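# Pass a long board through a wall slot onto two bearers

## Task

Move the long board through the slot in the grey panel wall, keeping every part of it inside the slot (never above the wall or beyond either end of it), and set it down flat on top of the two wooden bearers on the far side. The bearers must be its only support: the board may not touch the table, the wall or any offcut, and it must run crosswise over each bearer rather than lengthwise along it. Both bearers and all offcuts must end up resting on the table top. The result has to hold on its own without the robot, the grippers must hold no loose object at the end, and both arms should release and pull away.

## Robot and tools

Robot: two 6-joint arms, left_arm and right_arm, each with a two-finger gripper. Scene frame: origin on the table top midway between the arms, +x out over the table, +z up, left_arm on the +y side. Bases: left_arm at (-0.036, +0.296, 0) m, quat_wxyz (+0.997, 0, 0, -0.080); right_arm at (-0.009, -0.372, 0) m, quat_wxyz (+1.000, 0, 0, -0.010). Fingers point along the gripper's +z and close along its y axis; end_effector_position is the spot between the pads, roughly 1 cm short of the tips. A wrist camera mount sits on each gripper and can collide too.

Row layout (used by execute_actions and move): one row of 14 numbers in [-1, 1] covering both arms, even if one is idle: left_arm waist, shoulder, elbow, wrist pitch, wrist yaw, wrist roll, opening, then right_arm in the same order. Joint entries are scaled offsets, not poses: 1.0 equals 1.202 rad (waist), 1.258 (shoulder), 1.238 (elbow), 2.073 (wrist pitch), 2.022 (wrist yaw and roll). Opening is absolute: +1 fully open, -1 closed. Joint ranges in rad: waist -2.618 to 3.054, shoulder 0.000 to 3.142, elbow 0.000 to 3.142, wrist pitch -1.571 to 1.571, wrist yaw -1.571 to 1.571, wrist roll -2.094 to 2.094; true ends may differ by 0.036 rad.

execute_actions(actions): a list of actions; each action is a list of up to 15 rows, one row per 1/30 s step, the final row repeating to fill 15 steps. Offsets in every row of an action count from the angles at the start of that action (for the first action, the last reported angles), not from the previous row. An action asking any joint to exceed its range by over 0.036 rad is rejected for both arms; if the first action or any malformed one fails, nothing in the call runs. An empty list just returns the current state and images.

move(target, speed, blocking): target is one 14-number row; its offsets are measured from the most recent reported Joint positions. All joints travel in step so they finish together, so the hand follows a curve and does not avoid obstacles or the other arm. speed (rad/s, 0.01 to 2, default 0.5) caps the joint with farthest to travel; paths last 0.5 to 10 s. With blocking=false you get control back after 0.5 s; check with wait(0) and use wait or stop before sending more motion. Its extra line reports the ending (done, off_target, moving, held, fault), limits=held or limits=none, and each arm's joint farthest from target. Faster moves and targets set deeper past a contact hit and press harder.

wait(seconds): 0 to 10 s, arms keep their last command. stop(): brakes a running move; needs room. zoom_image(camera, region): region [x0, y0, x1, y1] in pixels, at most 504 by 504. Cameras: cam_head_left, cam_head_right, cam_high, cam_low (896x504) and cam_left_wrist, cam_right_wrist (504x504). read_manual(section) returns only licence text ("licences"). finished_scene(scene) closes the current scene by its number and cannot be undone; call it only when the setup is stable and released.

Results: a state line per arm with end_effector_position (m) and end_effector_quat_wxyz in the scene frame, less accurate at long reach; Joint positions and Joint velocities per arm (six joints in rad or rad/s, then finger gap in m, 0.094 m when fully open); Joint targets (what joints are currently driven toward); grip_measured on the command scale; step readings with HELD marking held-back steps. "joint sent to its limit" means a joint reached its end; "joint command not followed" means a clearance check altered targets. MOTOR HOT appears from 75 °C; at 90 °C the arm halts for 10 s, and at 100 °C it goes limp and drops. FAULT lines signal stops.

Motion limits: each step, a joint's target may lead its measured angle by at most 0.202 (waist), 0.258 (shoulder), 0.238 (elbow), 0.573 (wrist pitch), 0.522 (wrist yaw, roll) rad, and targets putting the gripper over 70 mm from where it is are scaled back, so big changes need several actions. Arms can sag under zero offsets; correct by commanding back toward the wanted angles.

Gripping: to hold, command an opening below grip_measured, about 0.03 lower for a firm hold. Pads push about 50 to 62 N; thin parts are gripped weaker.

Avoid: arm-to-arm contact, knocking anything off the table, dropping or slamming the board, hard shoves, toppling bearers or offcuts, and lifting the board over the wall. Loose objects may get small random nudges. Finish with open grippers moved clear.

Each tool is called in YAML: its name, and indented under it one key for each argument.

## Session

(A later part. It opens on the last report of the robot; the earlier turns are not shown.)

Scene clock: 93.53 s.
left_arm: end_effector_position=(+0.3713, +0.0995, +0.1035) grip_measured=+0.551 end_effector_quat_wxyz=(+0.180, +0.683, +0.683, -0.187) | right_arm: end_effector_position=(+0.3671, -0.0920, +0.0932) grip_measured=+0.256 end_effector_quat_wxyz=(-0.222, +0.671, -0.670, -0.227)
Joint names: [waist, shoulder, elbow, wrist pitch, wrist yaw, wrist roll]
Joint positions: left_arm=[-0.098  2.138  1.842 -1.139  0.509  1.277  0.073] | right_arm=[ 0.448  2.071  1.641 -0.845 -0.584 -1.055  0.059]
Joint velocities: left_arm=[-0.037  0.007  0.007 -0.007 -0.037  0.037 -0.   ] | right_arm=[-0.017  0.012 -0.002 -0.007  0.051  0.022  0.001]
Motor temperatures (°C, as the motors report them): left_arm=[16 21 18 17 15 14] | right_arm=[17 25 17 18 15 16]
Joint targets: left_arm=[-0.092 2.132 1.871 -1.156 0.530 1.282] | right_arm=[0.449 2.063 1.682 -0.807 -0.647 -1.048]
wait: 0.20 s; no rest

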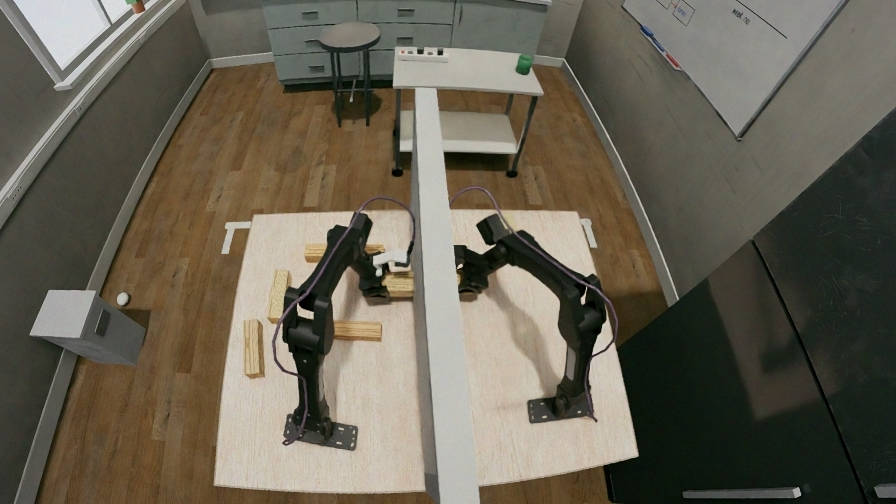

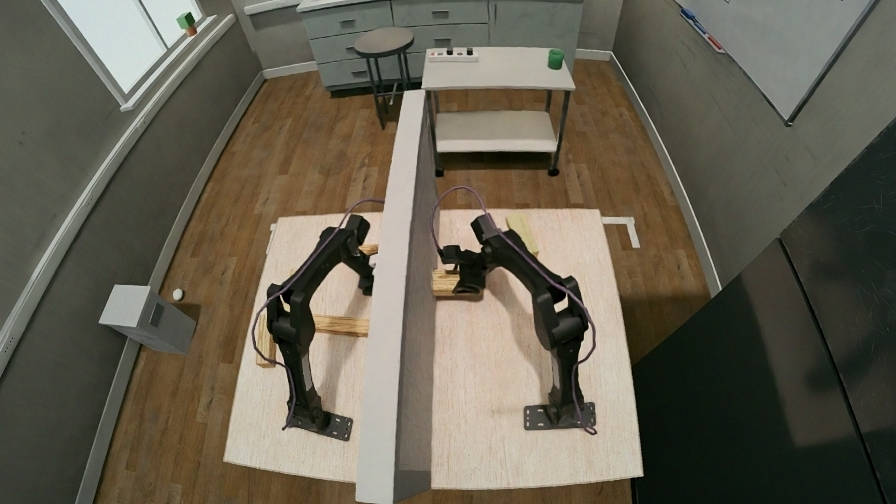

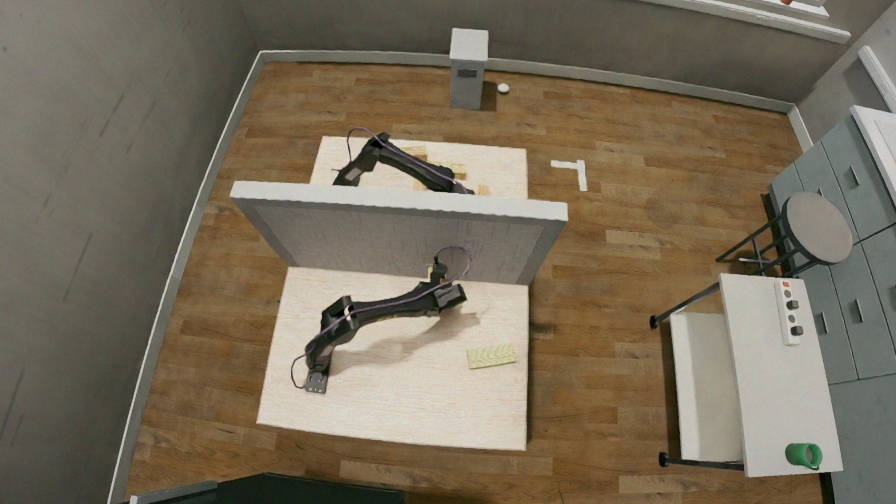

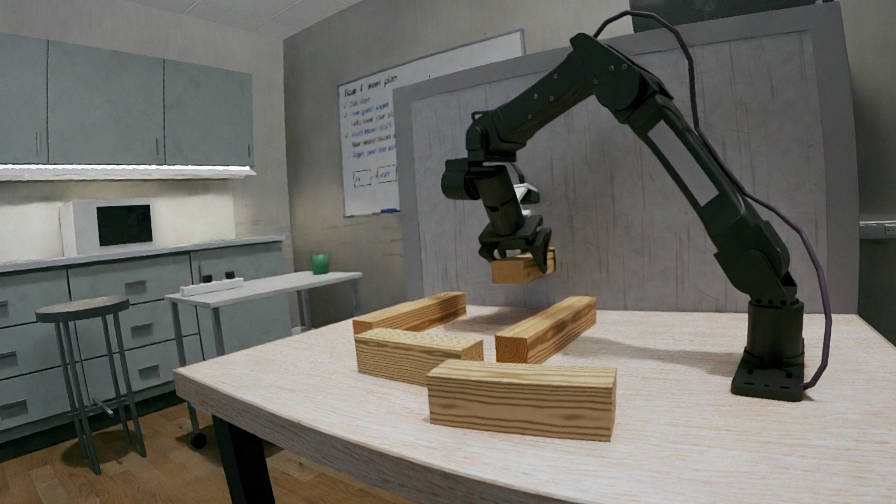

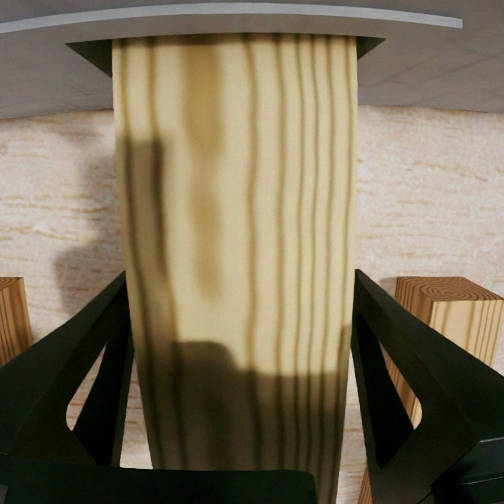

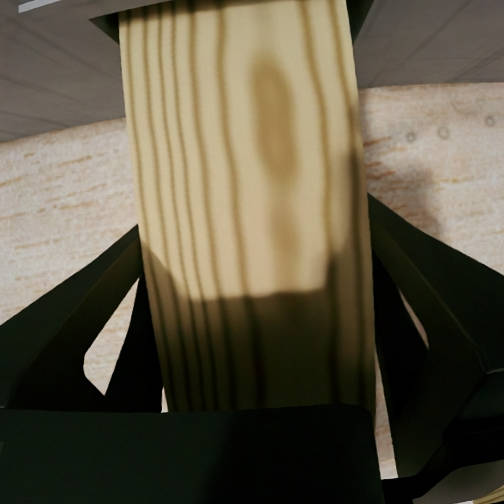

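execute_actions:
  actions:
    - [[0.005,-0.0048,0.0234,-0.0060,0.0104,0.0025,0.50,0.0008,-0.0064,0.0331,0.0183,-0.0312,0.0035,0.12],[0.005,-0.0048,0.0234,-0.0040,0.0104,0.0025,0.45,0.0008,-0.0064,0.0331,0.0183,-0.0312,0.0035,0.12],[0.005,-0.0048,0.0234,-0.0024,0.0104,0.0025,0.40,0.0008,-0.0064,0.0331,0.0183,-0.0312,0.0035,0.12],[0.005,-0.0048,0.0234,-0.0024,0.0104,0.0025,0.36,0.0008,-0.0064,0.0331,0.0183,-0.0312,0.0035,0.12],[0.005,-0.0048,0.0234,-0.0024,0.0104,0.0025,0.33,0.0008,-0.0064,0.0331,0.0183,-0.0312,0.0035,0.12],[0.005,-0.0048,0.0234,-0.0024,0.0104,0.0025,0.30,0.0008,-0.0064,0.0331,0.0183,-0.0312,0.0035,0.12],[0.005,-0.0048,0.0234,-0.0024,0.0104,0.0025,0.28,0.0008,-0.0064,0.0331,0.0183,-0.0312,0.0035,0.12],[0.005,-0.0048,0.0234,-0.0024,0.0104,0.0025,0.26,0.0008,-0.0064,0.0331,0.0183,-0.0312,0.0035,0.12],[0.005,-0.0048,0.0234,-0.0024,0.0104,0.0025,0.24,0.0008,-0.0064,0.0331,0.0183,-0.0312,0.0035,0.12],[0.005,-0.0048,0.0234,-0.0024,0.0104,0.0025,0.22,0.0008,-0.0064,0.0331,0.0183,-0.0312,0.0035,0.12],[0.005,-0.0048,0.0234,-0.0024,0.0104,0.0025,0.19,0.0008,-0.0064,0.0331,0.0183,-0.0312,0.0035,0.12],[0.005,-0.0048,0.0234,-0.0024,0.0104,0.0025,0.16,0.0008,-0.0064,0.0331,0.0183,-0.0312,0.0035,0.12],[0.005,-0.0048,0.0234,-0.0024,0.0104,0.0025,0.12,0.0008,-0.0064,0.0331,0.0183,-0.0312,0.0035,0.12]]
    - [[0.005,-0.0063,0.0238,-0.0017,0.0127,0.0025,0.12,0.0008,-0.0064,0.0314,0.0168,-0.0291,0.0033,0.12],[0.005,-0.0077,0.0242,-0.0010,0.0150,0.0025,0.12,0.0008,-0.0064,0.0296,0.0153,-0.0270,0.0032,0.12],[0.005,-0.0092,0.0246,-0.0004,0.0173,0.0025,0.12,0.0008,-0.0064,0.0279,0.0137,-0.0249,0.0030,0.12],[0.005,-0.0106,0.0250,0.0003,0.0196,0.0025,0.12,0.0008,-0.0064,0.0261,0.0122,-0.0228,0.0028,0.12],[0.005,-0.0121,0.0254,0.0010,0.0219,0.0025,0.12,0.0008,-0.0064,0.0244,0.0107,-0.0207,0.0027,0.12],[0.005,-0.0136,0.0259,0.0017,0.0243,0.0025,0.12,0.0008,-0.0064,0.0226,0.0092,-0.0186,0.0025,0.12],[0.005,-0.0150,0.0263,0.0024,0.0266,0.0025,0.12,0.0008,-0.0064,0.0209,0.0076,-0.0164,0.0023,0.12],[0.005,-0.0165,0.0267,0.0031,0.0289,0.0025,0.12,0.0008,-0.0064,0.0191,0.0061,-0.0143,0.0022,0.12],[0.005,-0.0179,0.0271,0.0038,0.0312,0.0025,0.12,0.0008,-0.0064,0.0174,0.0046,-0.0122,0.0020,0.12],[0.005,-0.0194,0.0275,0.0044,0.0335,0.0025,0.12,0.0008,-0.0064,0.0156,0.0031,-0.0101,0.0018,0.12],[0.005,-0.0208,0.0279,0.0051,0.0358,0.0025,0.12,0.0008,-0.0064,0.0139,0.0015,-0.0080,0.0017,0.12],[0.005,-0.0223,0.0283,0.0058,0.0381,0.0025,0.12,0.0008,-0.0064,0.0121,0.0,-0.0059,0.0015,0.12]]

zoom_image:
  camera: "cam_low"
  region: [470, 230, 570, 295]

Scene clock: 95.83 s.
left_arm: end_effector_position=(+0.3723, +0.0987, +0.1040) grip_measured=+0.259 end_effector_quat_wxyz=(+0.183, +0.682, +0.683, -0.188) | right_arm: end_effector_position=(+0.3668, -0.0928, +0.0926) grip_measured=+0.256 end_effector_quat_wxyz=(-0.220, +0.670, -0.672, -0.226)
Joint names: [waist, shoulder, elbow, wrist pitch, wrist yaw, wrist roll]
Joint positions: left_arm=[-0.097  2.138  1.842 -1.134  0.514  1.275  0.059] | right_arm=[ 0.448  2.071  1.641 -0.848 -0.58  -1.054  0.059]
Joint velocities: left_arm=[-0.007  0.002  0.007  0.007 -0.022 -0.022  0.001] | right_arm=[-0.012  0.012  0.017  0.007 -0.022  0.066  0.001]
Motor temperatures (°C, as the motors report them): left_arm=[16 22 18 17 15 14] | right_arm=[17 25 17 18 15 16]
Joint targets: left_arm=[-0.091 2.110 1.877 -1.124 0.586 1.280] | right_arm=[0.449 2.063 1.656 -0.845 -0.596 -1.051]
Step readings (joint positions; steps 1 to 15: 1st action; 16 to 30: 2nd action):
0: left_arm=[-0.098 2.138 1.842 -1.140 0.509 1.277] | right_arm=[0.448 2.071 1.641 -0.845 -0.584 -1.055]
1: left_arm=[-0.098 2.138 1.842 -1.140 0.509 1.277] | right_arm=[0.448 2.071 1.641 -0.845 -0.584 -1.055]
2: left_arm=[-0.098 2.138 1.842 -1.140 0.509 1.277] | right_arm=[0.448 2.071 1.641 -0.845 -0.584 -1.055]
4: left_arm=[-0.098 2.138 1.842 -1.140 0.509 1.277] | right_arm=[0.448 2.071 1.641 -0.845 -0.584 -1.055]
8: left_arm=[-0.097 2.138 1.842 -1.137 0.509 1.276] | right_arm=[0.448 2.071 1.641 -0.845 -0.584 -1.055]
15: left_arm=[-0.097 2.138 1.842 -1.136 0.509 1.275] | right_arm=[0.448 2.071 1.641 -0.845 -0.584 -1.054]
16: left_arm=[-0.097 2.138 1.842 -1.136 0.509 1.275] | right_arm=[0.448 2.071 1.641 -0.845 -0.584 -1.054]
17: left_arm=[-0.097 2.138 1.842 -1.135 0.509 1.275] | right_arm=[0.448 2.071 1.641 -0.845 -0.584 -1.054]
19: left_arm=[-0.097 2.138 1.842 -1.135 0.509 1.275] | right_arm=[0.448 2.071 1.641 -0.845 -0.583 -1.054]
23: left_arm=[-0.097 2.138 1.842 -1.134 0.512 1.275] | right_arm=[0.448 2.071 1.641 -0.846 -0.581 -1.054]
30: Joint positions above

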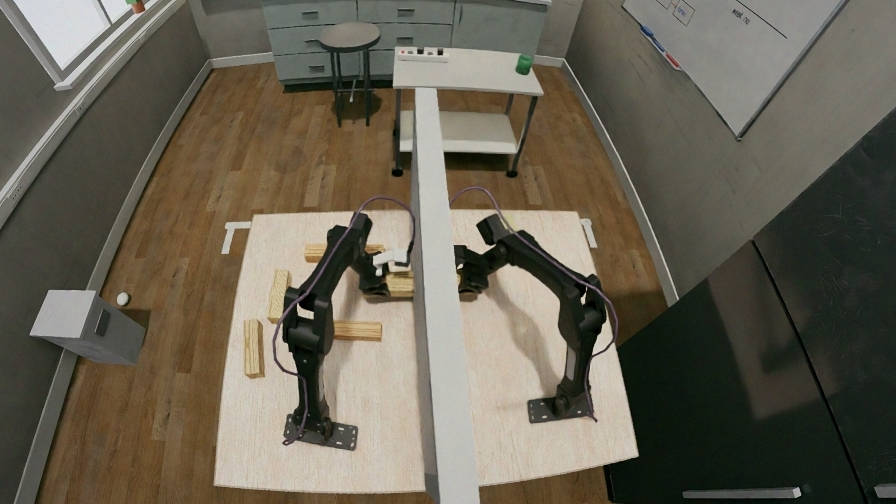

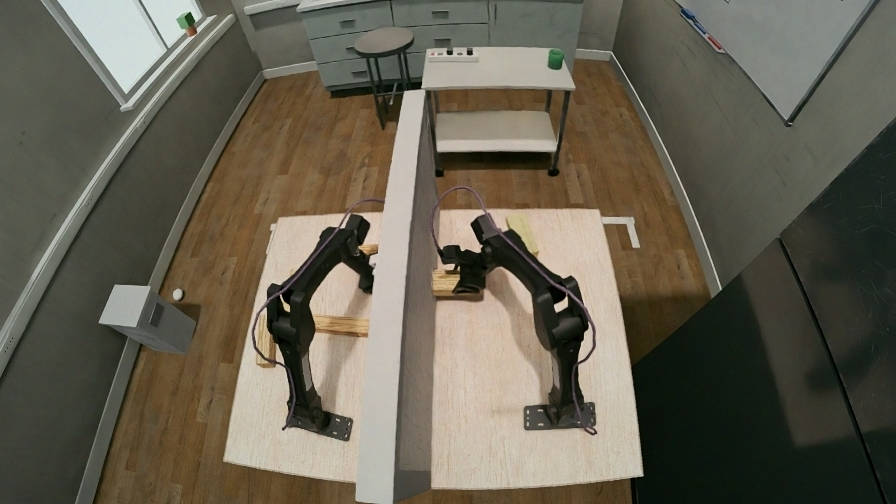

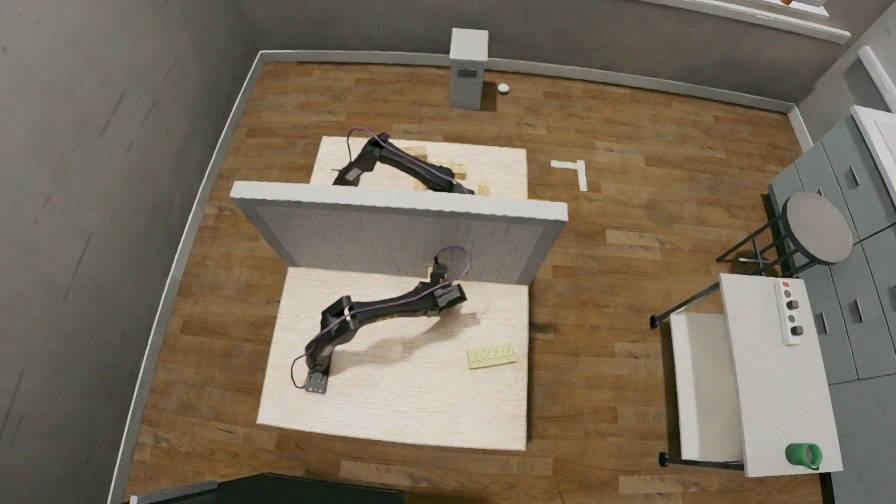

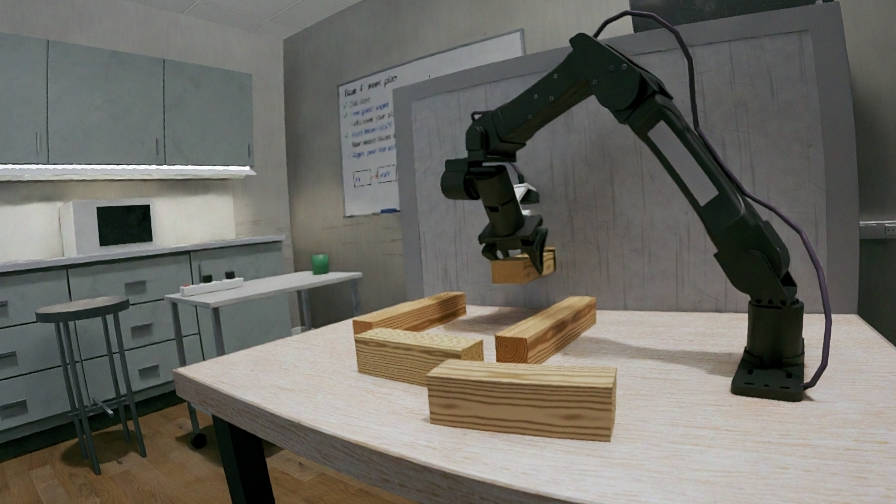

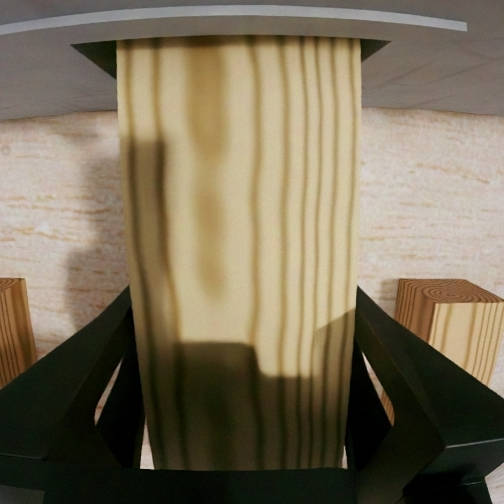

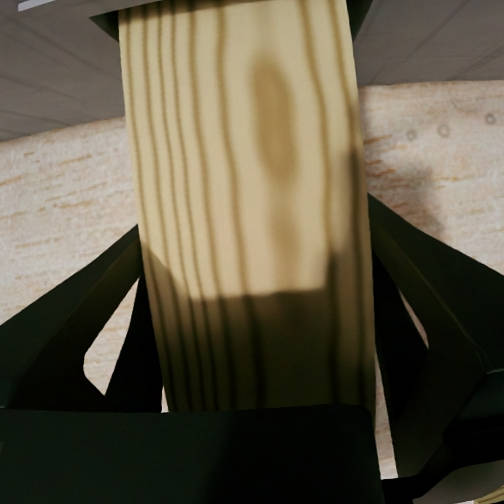

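Region (470, 230, 570, 295) of cam_low's 896x504 image, scaled by 5.040, with more detail than that image has; it fills the top 328 rows of this view, and the rest is white.

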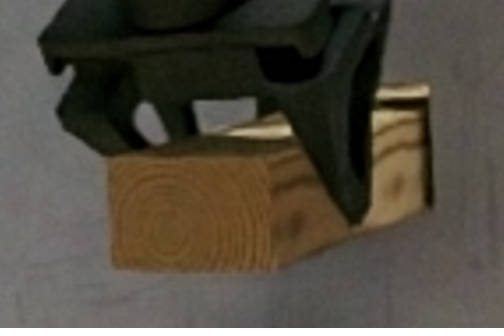

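execute_actions:
  actions:
    - [[0.005,-0.0223,0.0283,0.0048,0.0356,0.0025,0.12,0.0008,-0.0064,0.0121,0.0014,-0.0079,0.0015,0.20],[0.005,-0.0223,0.0283,0.0048,0.0356,0.0025,0.12,0.0008,-0.0064,0.0121,0.0014,-0.0079,0.0015,0.23],[0.005,-0.0223,0.0283,0.0048,0.0356,0.0025,0.12,0.0008,-0.0064,0.0121,0.0014,-0.0079,0.0015,0.24],[0.005,-0.0223,0.0283,0.0048,0.0356,0.0025,0.12,0.0008,-0.0064,0.0121,0.0014,-0.0079,0.0015,0.25],[0.005,-0.0223,0.0283,0.0048,0.0356,0.0025,0.12,0.0008,-0.0064,0.0121,0.0014,-0.0079,0.0015,0.26],[0.005,-0.0223,0.0283,0.0048,0.0356,0.0025,0.12,0.0008,-0.0064,0.0121,0.0014,-0.0079,0.0015,0.28],[0.005,-0.0223,0.0283,0.0048,0.0356,0.0025,0.12,0.0008,-0.0064,0.0121,0.0014,-0.0079,0.0015,0.32],[0.005,-0.0223,0.0283,0.0048,0.0356,0.0025,0.12,0.0008,-0.0064,0.0121,0.0014,-0.0079,0.0015,0.40],[0.005,-0.0223,0.0283,0.0048,0.0356,0.0025,0.12,0.0008,-0.0064,0.0121,0.0014,-0.0079,0.0015,0.50],[0.005,-0.0223,0.0283,0.0048,0.0356,0.0025,0.12,0.0008,-0.0064,0.0121,0.0014,-0.0079,0.0015,0.62],[0.005,-0.0223,0.0283,0.0048,0.0356,0.0025,0.12,0.0008,-0.0064,0.0121,0.0014,-0.0079,0.0015,0.75],[0.005,-0.0223,0.0283,0.0048,0.0356,0.0025,0.12,0.0008,-0.0064,0.0121,0.0014,-0.0079,0.0015,0.88],[0.005,-0.0223,0.0283,0.0048,0.0356,0.0025,0.12,0.0008,-0.0064,0.0121,0.0014,-0.0079,0.0015,1.0]]

zoom_image:
  camera: "cam_low"
  region: [470, 230, 570, 295]

Scene clock: 96.73 s.
left_arm: end_effector_position=(+0.3723, +0.0987, +0.1040) grip_measured=+0.259 end_effector_quat_wxyz=(+0.183, +0.682, +0.683, -0.188) | right_arm: end_effector_position=(+0.3668, -0.0928, +0.0926) grip_measured=+1.000 end_effector_quat_wxyz=(-0.220, +0.670, -0.672, -0.226)
Joint names: [waist, shoulder, elbow, wrist pitch, wrist yaw, wrist roll]
Joint positions: left_arm=[-0.097  2.138  1.842 -1.134  0.514  1.275  0.059] | right_arm=[ 0.448  2.071  1.641 -0.848 -0.58  -1.054  0.094]
Joint velocities: left_arm=[ 0.012 -0.017  0.002 -0.037  0.066  0.037 -0.   ] | right_arm=[-0.012 -0.022 -0.007 -0.037  0.037 -0.007  0.   ]
Motor temperatures (°C, as the motors report them): left_arm=[16 22 18 17 15 14] | right_arm=[17 25 17 18 15 16]
Joint targets: left_arm=[-0.091 2.110 1.877 -1.124 0.586 1.280] | right_arm=[0.449 2.063 1.656 -0.845 -0.596 -1.051]
Step readings (joint positions):
0: left_arm=[-0.097 2.138 1.842 -1.134 0.514 1.275] | right_arm=[0.448 2.071 1.641 -0.848 -0.580 -1.054]
1: left_arm=[-0.097 2.138 1.842 -1.134 0.514 1.275] | right_arm=[0.448 2.071 1.641 -0.848 -0.580 -1.054]
2: left_arm=[-0.097 2.138 1.842 -1.134 0.514 1.275] | right_arm=[0.448 2.071 1.641 -0.848 -0.580 -1.054]
4: left_arm=[-0.097 2.138 1.842 -1.134 0.514 1.275] | right_arm=[0.448 2.071 1.641 -0.848 -0.580 -1.054]
8: left_arm=[-0.097 2.138 1.842 -1.134 0.514 1.275] | right_arm=[0.448 2.071 1.641 -0.848 -0.580 -1.054]
15: Joint positions above

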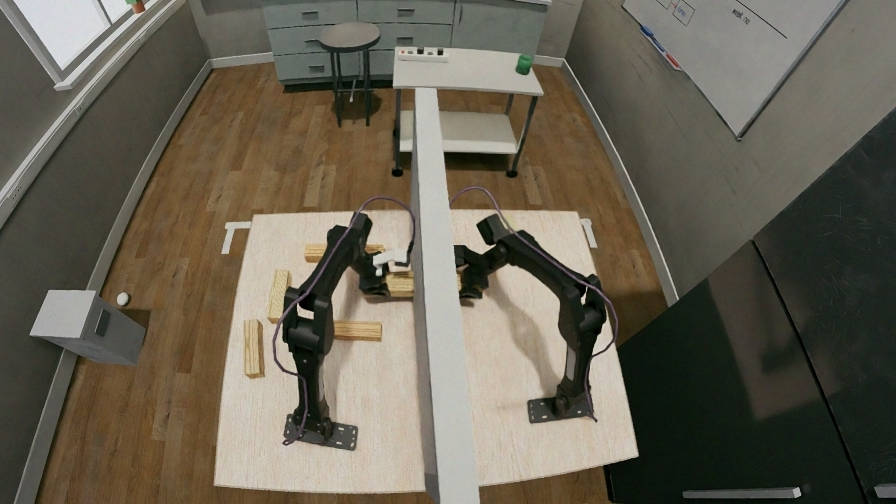

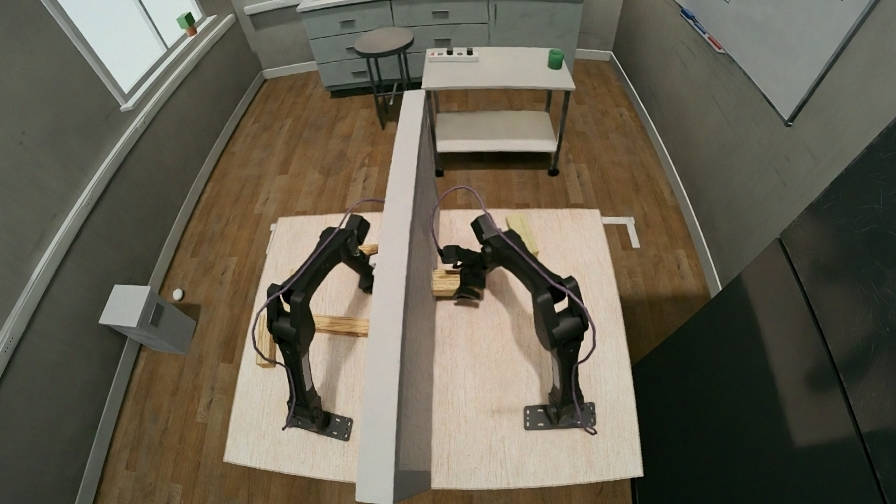

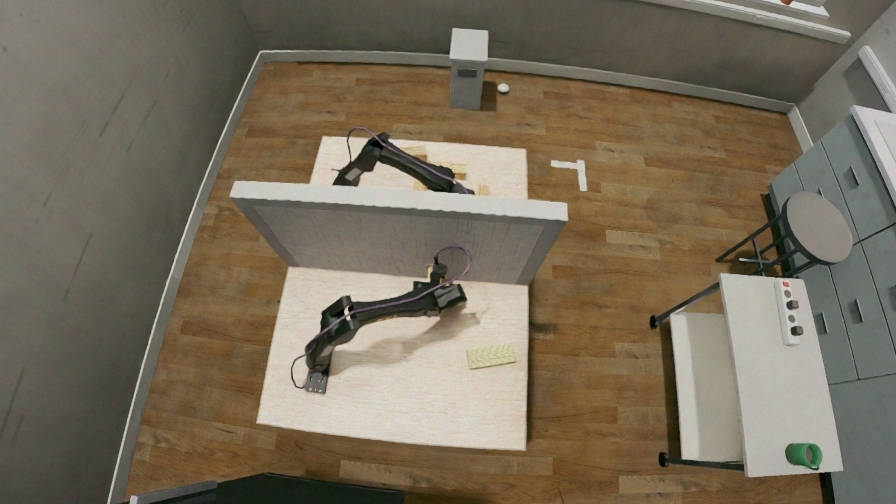

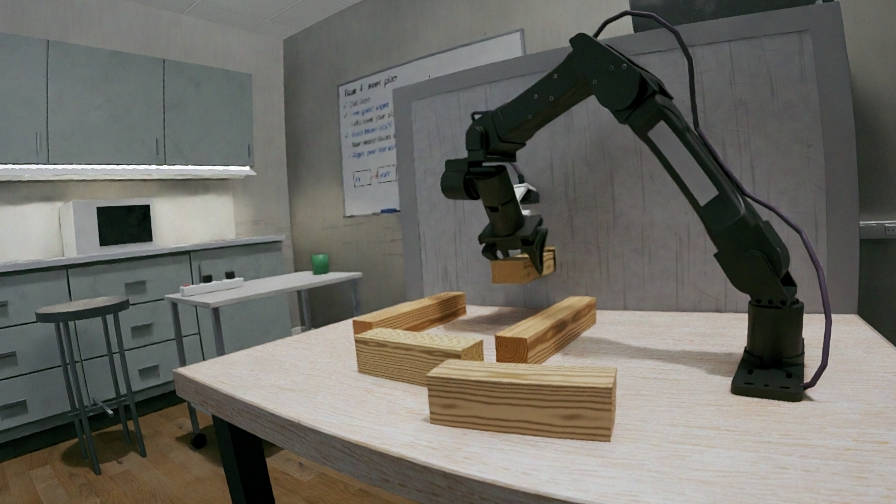

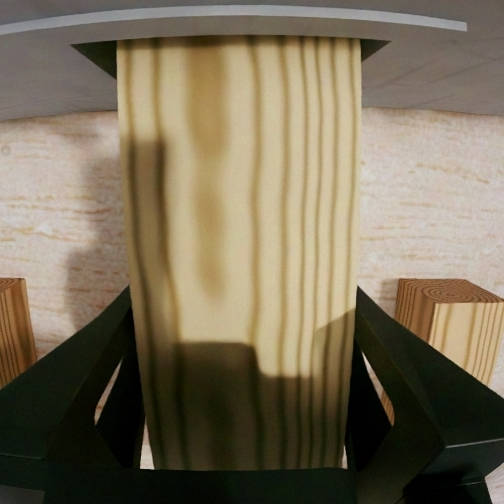

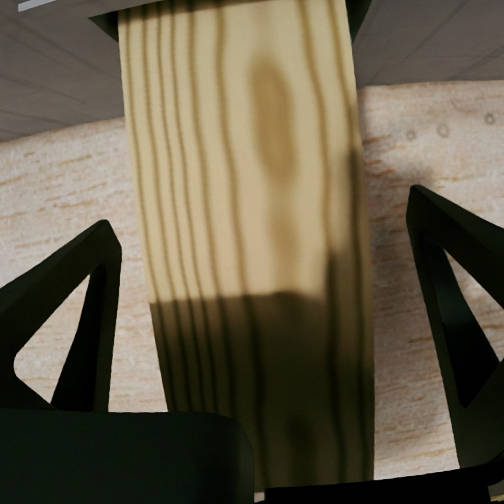

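Region (470, 230, 570, 295) of cam_low's 896x504 image, scaled by 5.040, with more detail than that image has; it fills the top 328 rows of this view, and the rest is white.

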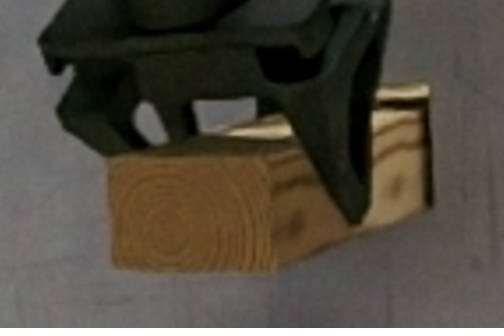

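execute_actions:
  actions:
    - [[0.0108,-0.0280,0.0210,0.0025,0.0371,0.0072,0.12,0.0008,-0.0080,0.0268,-0.0073,-0.0079,0.0015,1.0],[0.0165,-0.0335,0.0140,0.0002,0.0386,0.0120,0.12,0.0008,-0.0080,0.0415,-0.0160,-0.0079,0.0015,1.0],[0.0223,-0.0385,0.0070,-0.0022,0.0401,0.0167,0.12,0.0008,-0.0080,0.0561,-0.0248,-0.0079,0.0015,1.0],[0.0280,-0.0408,0.0039,-0.0045,0.0416,0.0214,0.12,0.0008,-0.0080,0.0708,-0.0335,-0.0079,0.0015,1.0],[0.0338,-0.0431,0.0008,-0.0068,0.0431,0.0261,0.12,0.0008,-0.0080,0.0855,-0.0422,-0.0079,0.0015,1.0],[0.0395,-0.0454,-0.0023,-0.0092,0.0446,0.0309,0.12,0.0008,-0.0080,0.1002,-0.0509,-0.0079,0.0015,1.0],[0.0453,-0.0477,-0.0054,-0.0115,0.0461,0.0356,0.12,0.0008,-0.0080,0.1148,-0.0596,-0.0079,0.0015,1.0],[0.0511,-0.0499,-0.0084,-0.0138,0.0476,0.0403,0.12,0.0008,-0.0080,0.1295,-0.0683,-0.0079,0.0015,1.0],[0.0568,-0.0522,-0.0115,-0.0161,0.0476,0.0450,0.12,0.0008,-0.0080,0.1442,-0.0771,-0.0079,0.0015,1.0],[0.0626,-0.0545,-0.0146,-0.0185,0.0476,0.0498,0.12,0.0008,-0.0080,0.1589,-0.0858,-0.0079,0.0015,1.0],[0.0683,-0.0568,-0.0177,-0.0208,0.0476,0.0545,0.12,0.0008,-0.0080,0.1735,-0.0945,-0.0079,0.0015,1.0],[0.0741,-0.0568,-0.0208,-0.0231,0.0476,0.0592,0.12,0.0008,-0.0080,0.1882,-0.1032,-0.0079,0.0015,1.0],[0.0798,-0.0568,-0.0208,-0.0231,0.0476,0.0592,0.12,0.0008,-0.0080,0.1882,-0.1032,-0.0079,0.0015,1.0],[0.0856,-0.0568,-0.0208,-0.0231,0.0476,0.0592,0.12,0.0008,-0.0080,0.1882,-0.1032,-0.0079,0.0015,1.0],[0.0856,-0.0568,-0.0208,-0.0231,0.0476,0.0592,0.12,0.0008,-0.0080,0.1882,-0.1032,-0.0079,0.0015,1.0]]

wait:
  seconds: 0.3

zoom_image:
  camera: "cam_low"
  region: [450, 225, 580, 310]

Scene clock: 99.67 s.
left_arm: end_effector_position=(+0.3766, +0.1385, +0.1103) grip_measured=+0.259 end_effector_quat_wxyz=(+0.191, +0.680, +0.684, -0.181) | right_arm: end_effector_position=(+0.3796, -0.0870, +0.1472) grip_measured=+1.000 end_effector_quat_wxyz=(-0.240, +0.673, -0.665, -0.218)
Joint names: [waist, shoulder, elbow, wrist pitch, wrist yaw, wrist roll]
Joint positions: left_arm=[-0.004  2.11   1.824 -1.171  0.522  1.37   0.059] | right_arm=[ 0.448  2.071  1.846 -1.007 -0.58  -1.054  0.094]
Joint velocities: left_arm=[ 0.178 -0.012 -0.037 -0.095 -0.007  0.081 -0.001] | right_arm=[-0.017 -0.007  0.12  -0.183 -0.066 -0.037  0.   ]
Motor temperatures (°C, as the motors report them): left_arm=[16 22 18 17 16 14] | right_arm=[17 25 17 18 15 16]
Joint targets: left_arm=[0.006 2.067 1.816 -1.181 0.610 1.394] | right_arm=[0.449 2.061 1.874 -1.062 -0.595 -1.051]
Step readings (joint positions):
0: left_arm=[-0.097 2.138 1.842 -1.134 0.514 1.275] | right_arm=[0.448 2.071 1.641 -0.848 -0.580 -1.054]
1: left_arm=[-0.097 2.138 1.842 -1.134 0.514 1.276] | right_arm=[0.448 2.071 1.641 -0.848 -0.580 -1.054]
2: left_arm=[-0.096 2.138 1.842 -1.134 0.515 1.279] | right_arm=[0.448 2.071 1.644 -0.853 -0.580 -1.054]
4: left_arm=[-0.090 2.138 1.842 -1.135 0.516 1.289] | right_arm=[0.448 2.071 1.662 -0.874 -0.580 -1.054]
8: left_arm=[-0.063 2.135 1.842 -1.147 0.520 1.317] | right_arm=[0.448 2.071 1.737 -0.924 -0.580 -1.054]
15: Joint positions above

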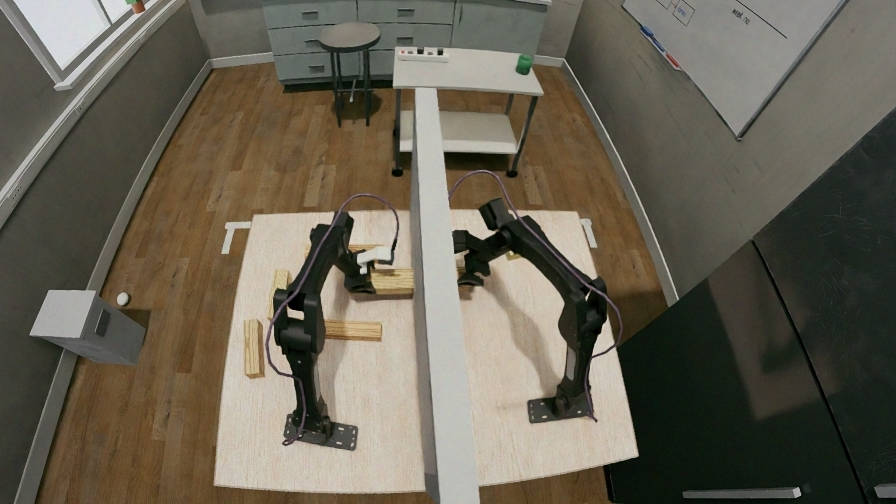

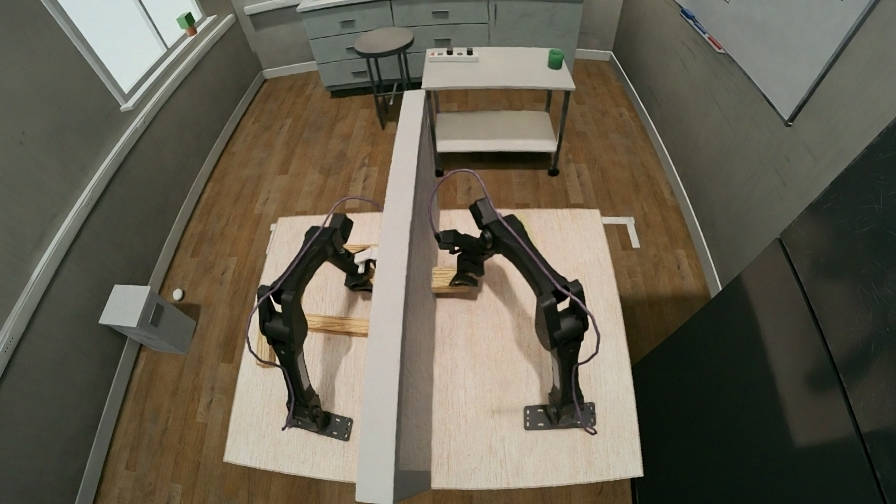

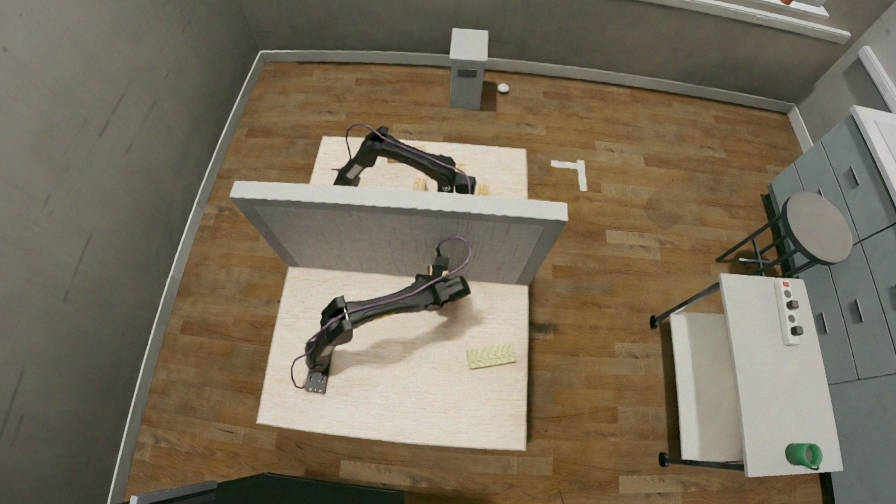

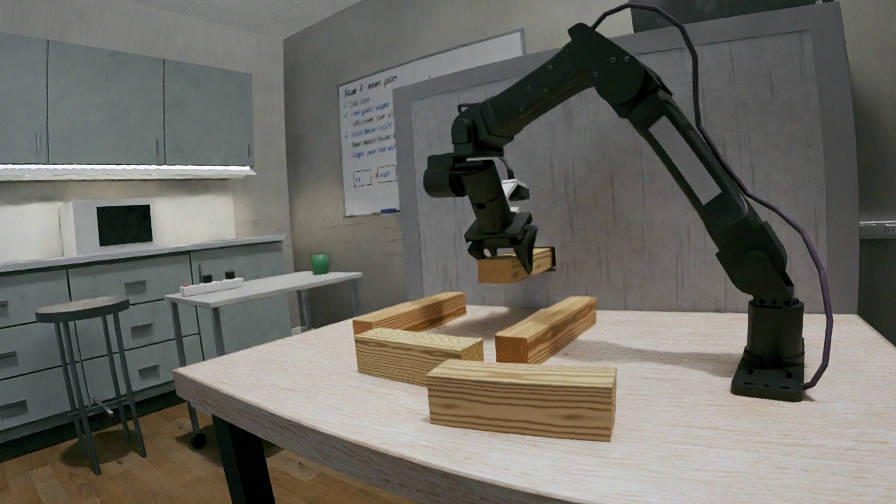

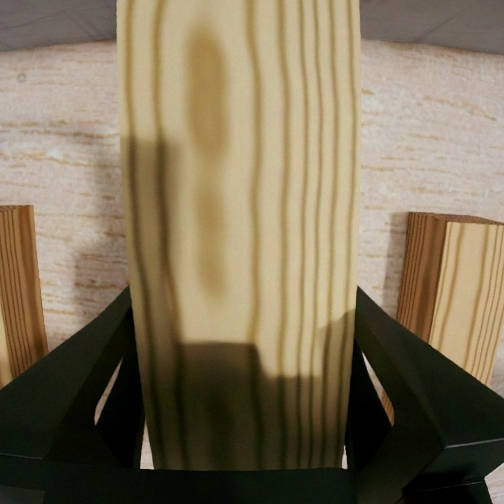

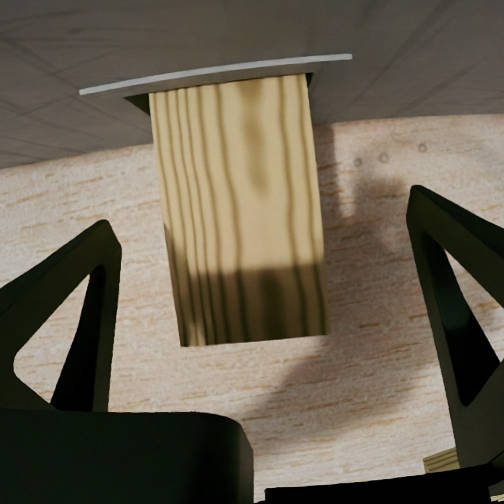

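Scene clock: 99.97 s.
left_arm: end_effector_position=(+0.3767, +0.1431, +0.1098) grip_measured=+0.259 end_effector_quat_wxyz=(+0.191, +0.681, +0.683, -0.181) | right_arm: end_effector_position=(+0.3728, -0.0901, +0.1452) grip_measured=+1.000 end_effector_quat_wxyz=(-0.224, +0.671, -0.670, -0.224)
Joint names: [waist, shoulder, elbow, wrist pitch, wrist yaw, wrist roll]
Joint positions: left_arm=[ 0.007  2.11   1.822 -1.176  0.523  1.386  0.059] | right_arm=[ 0.448  2.071  1.848 -1.045 -0.58  -1.054  0.094]
Joint velocities: left_arm=[ 0.027 -0.007 -0.002 -0.022  0.037 -0.007  0.   ] | right_arm=[ 0.012 -0.002 -0.012  0.022 -0.022 -0.051  0.   ]
Motor temperatures (°C, as the motors report them): left_arm=[16 22 18 17 16 14] | right_arm=[17 25 17 18 15 16]
Joint targets: left_arm=[0.006 2.066 1.816 -1.181 0.610 1.394] | right_arm=[0.449 2.061 1.874 -1.062 -0.595 -1.051]
wait: 0.30 s; no rest

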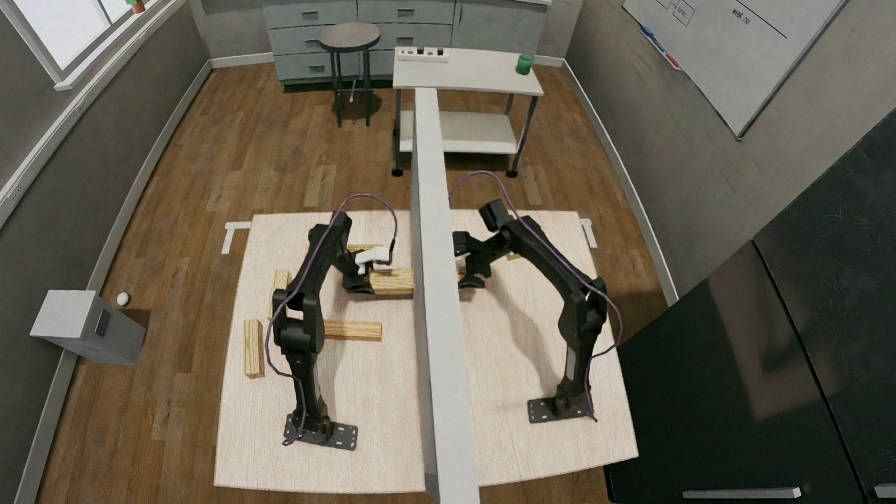

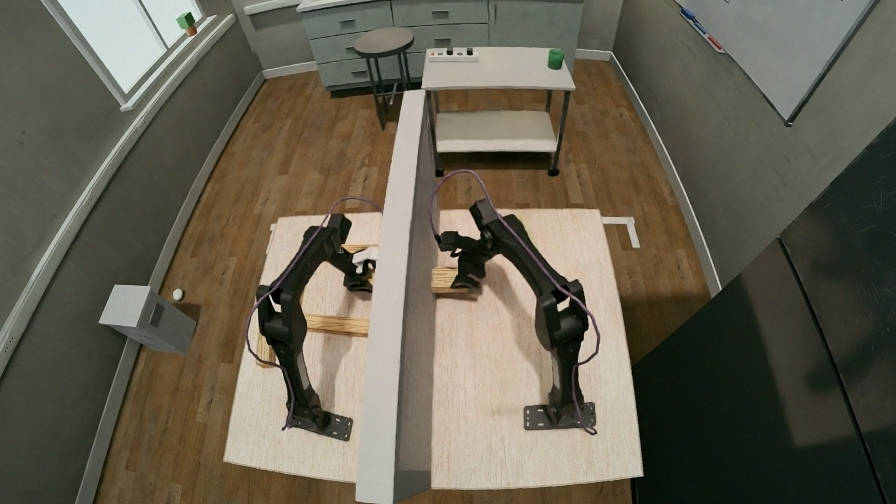

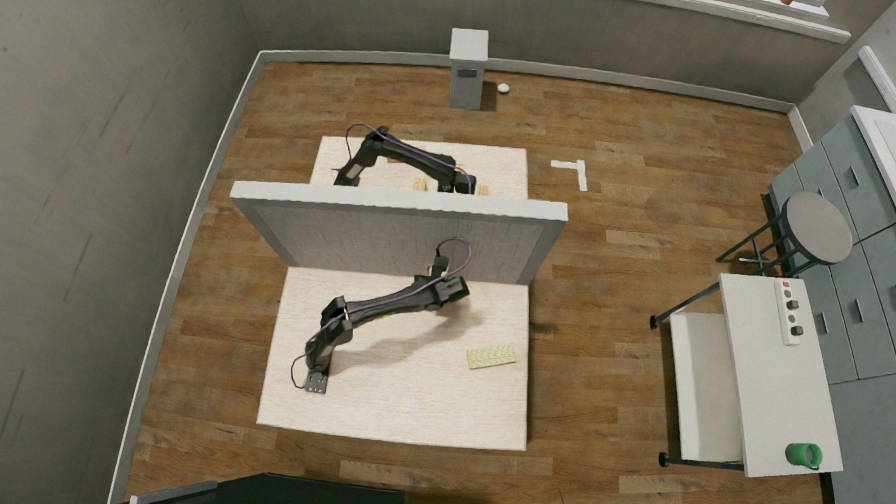

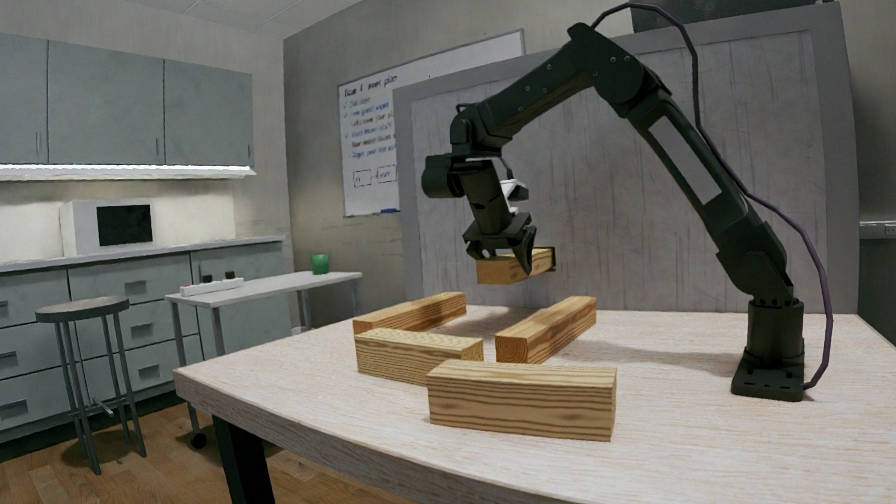

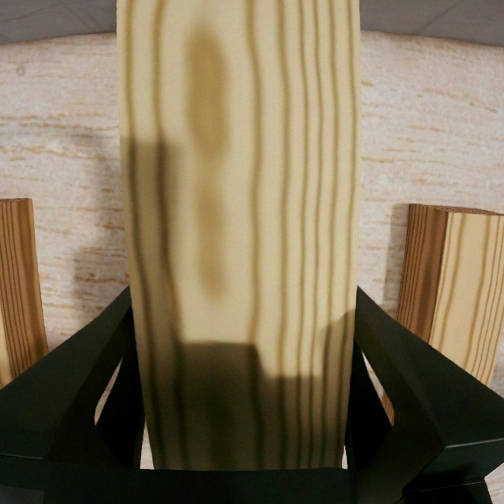

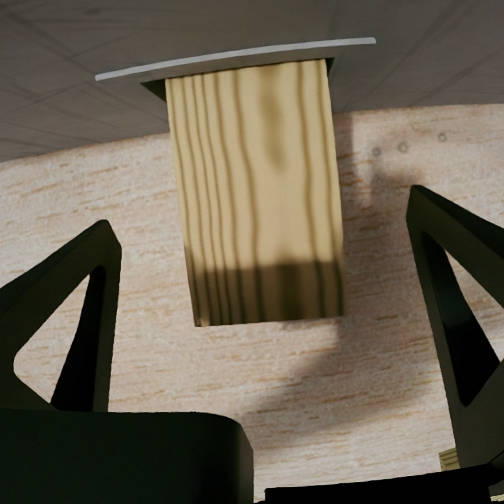

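Region (450, 225, 580, 310) of cam_low's 896x504 image, scaled by 3.877, with more detail than that image has; it fills the top 330 rows of this view, and the rest is white.

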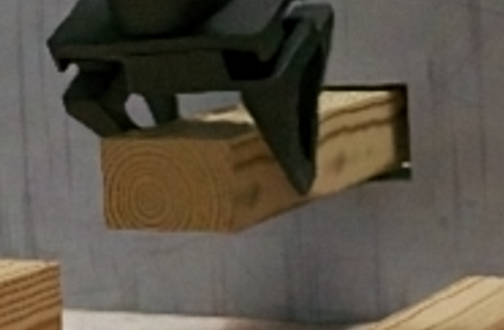

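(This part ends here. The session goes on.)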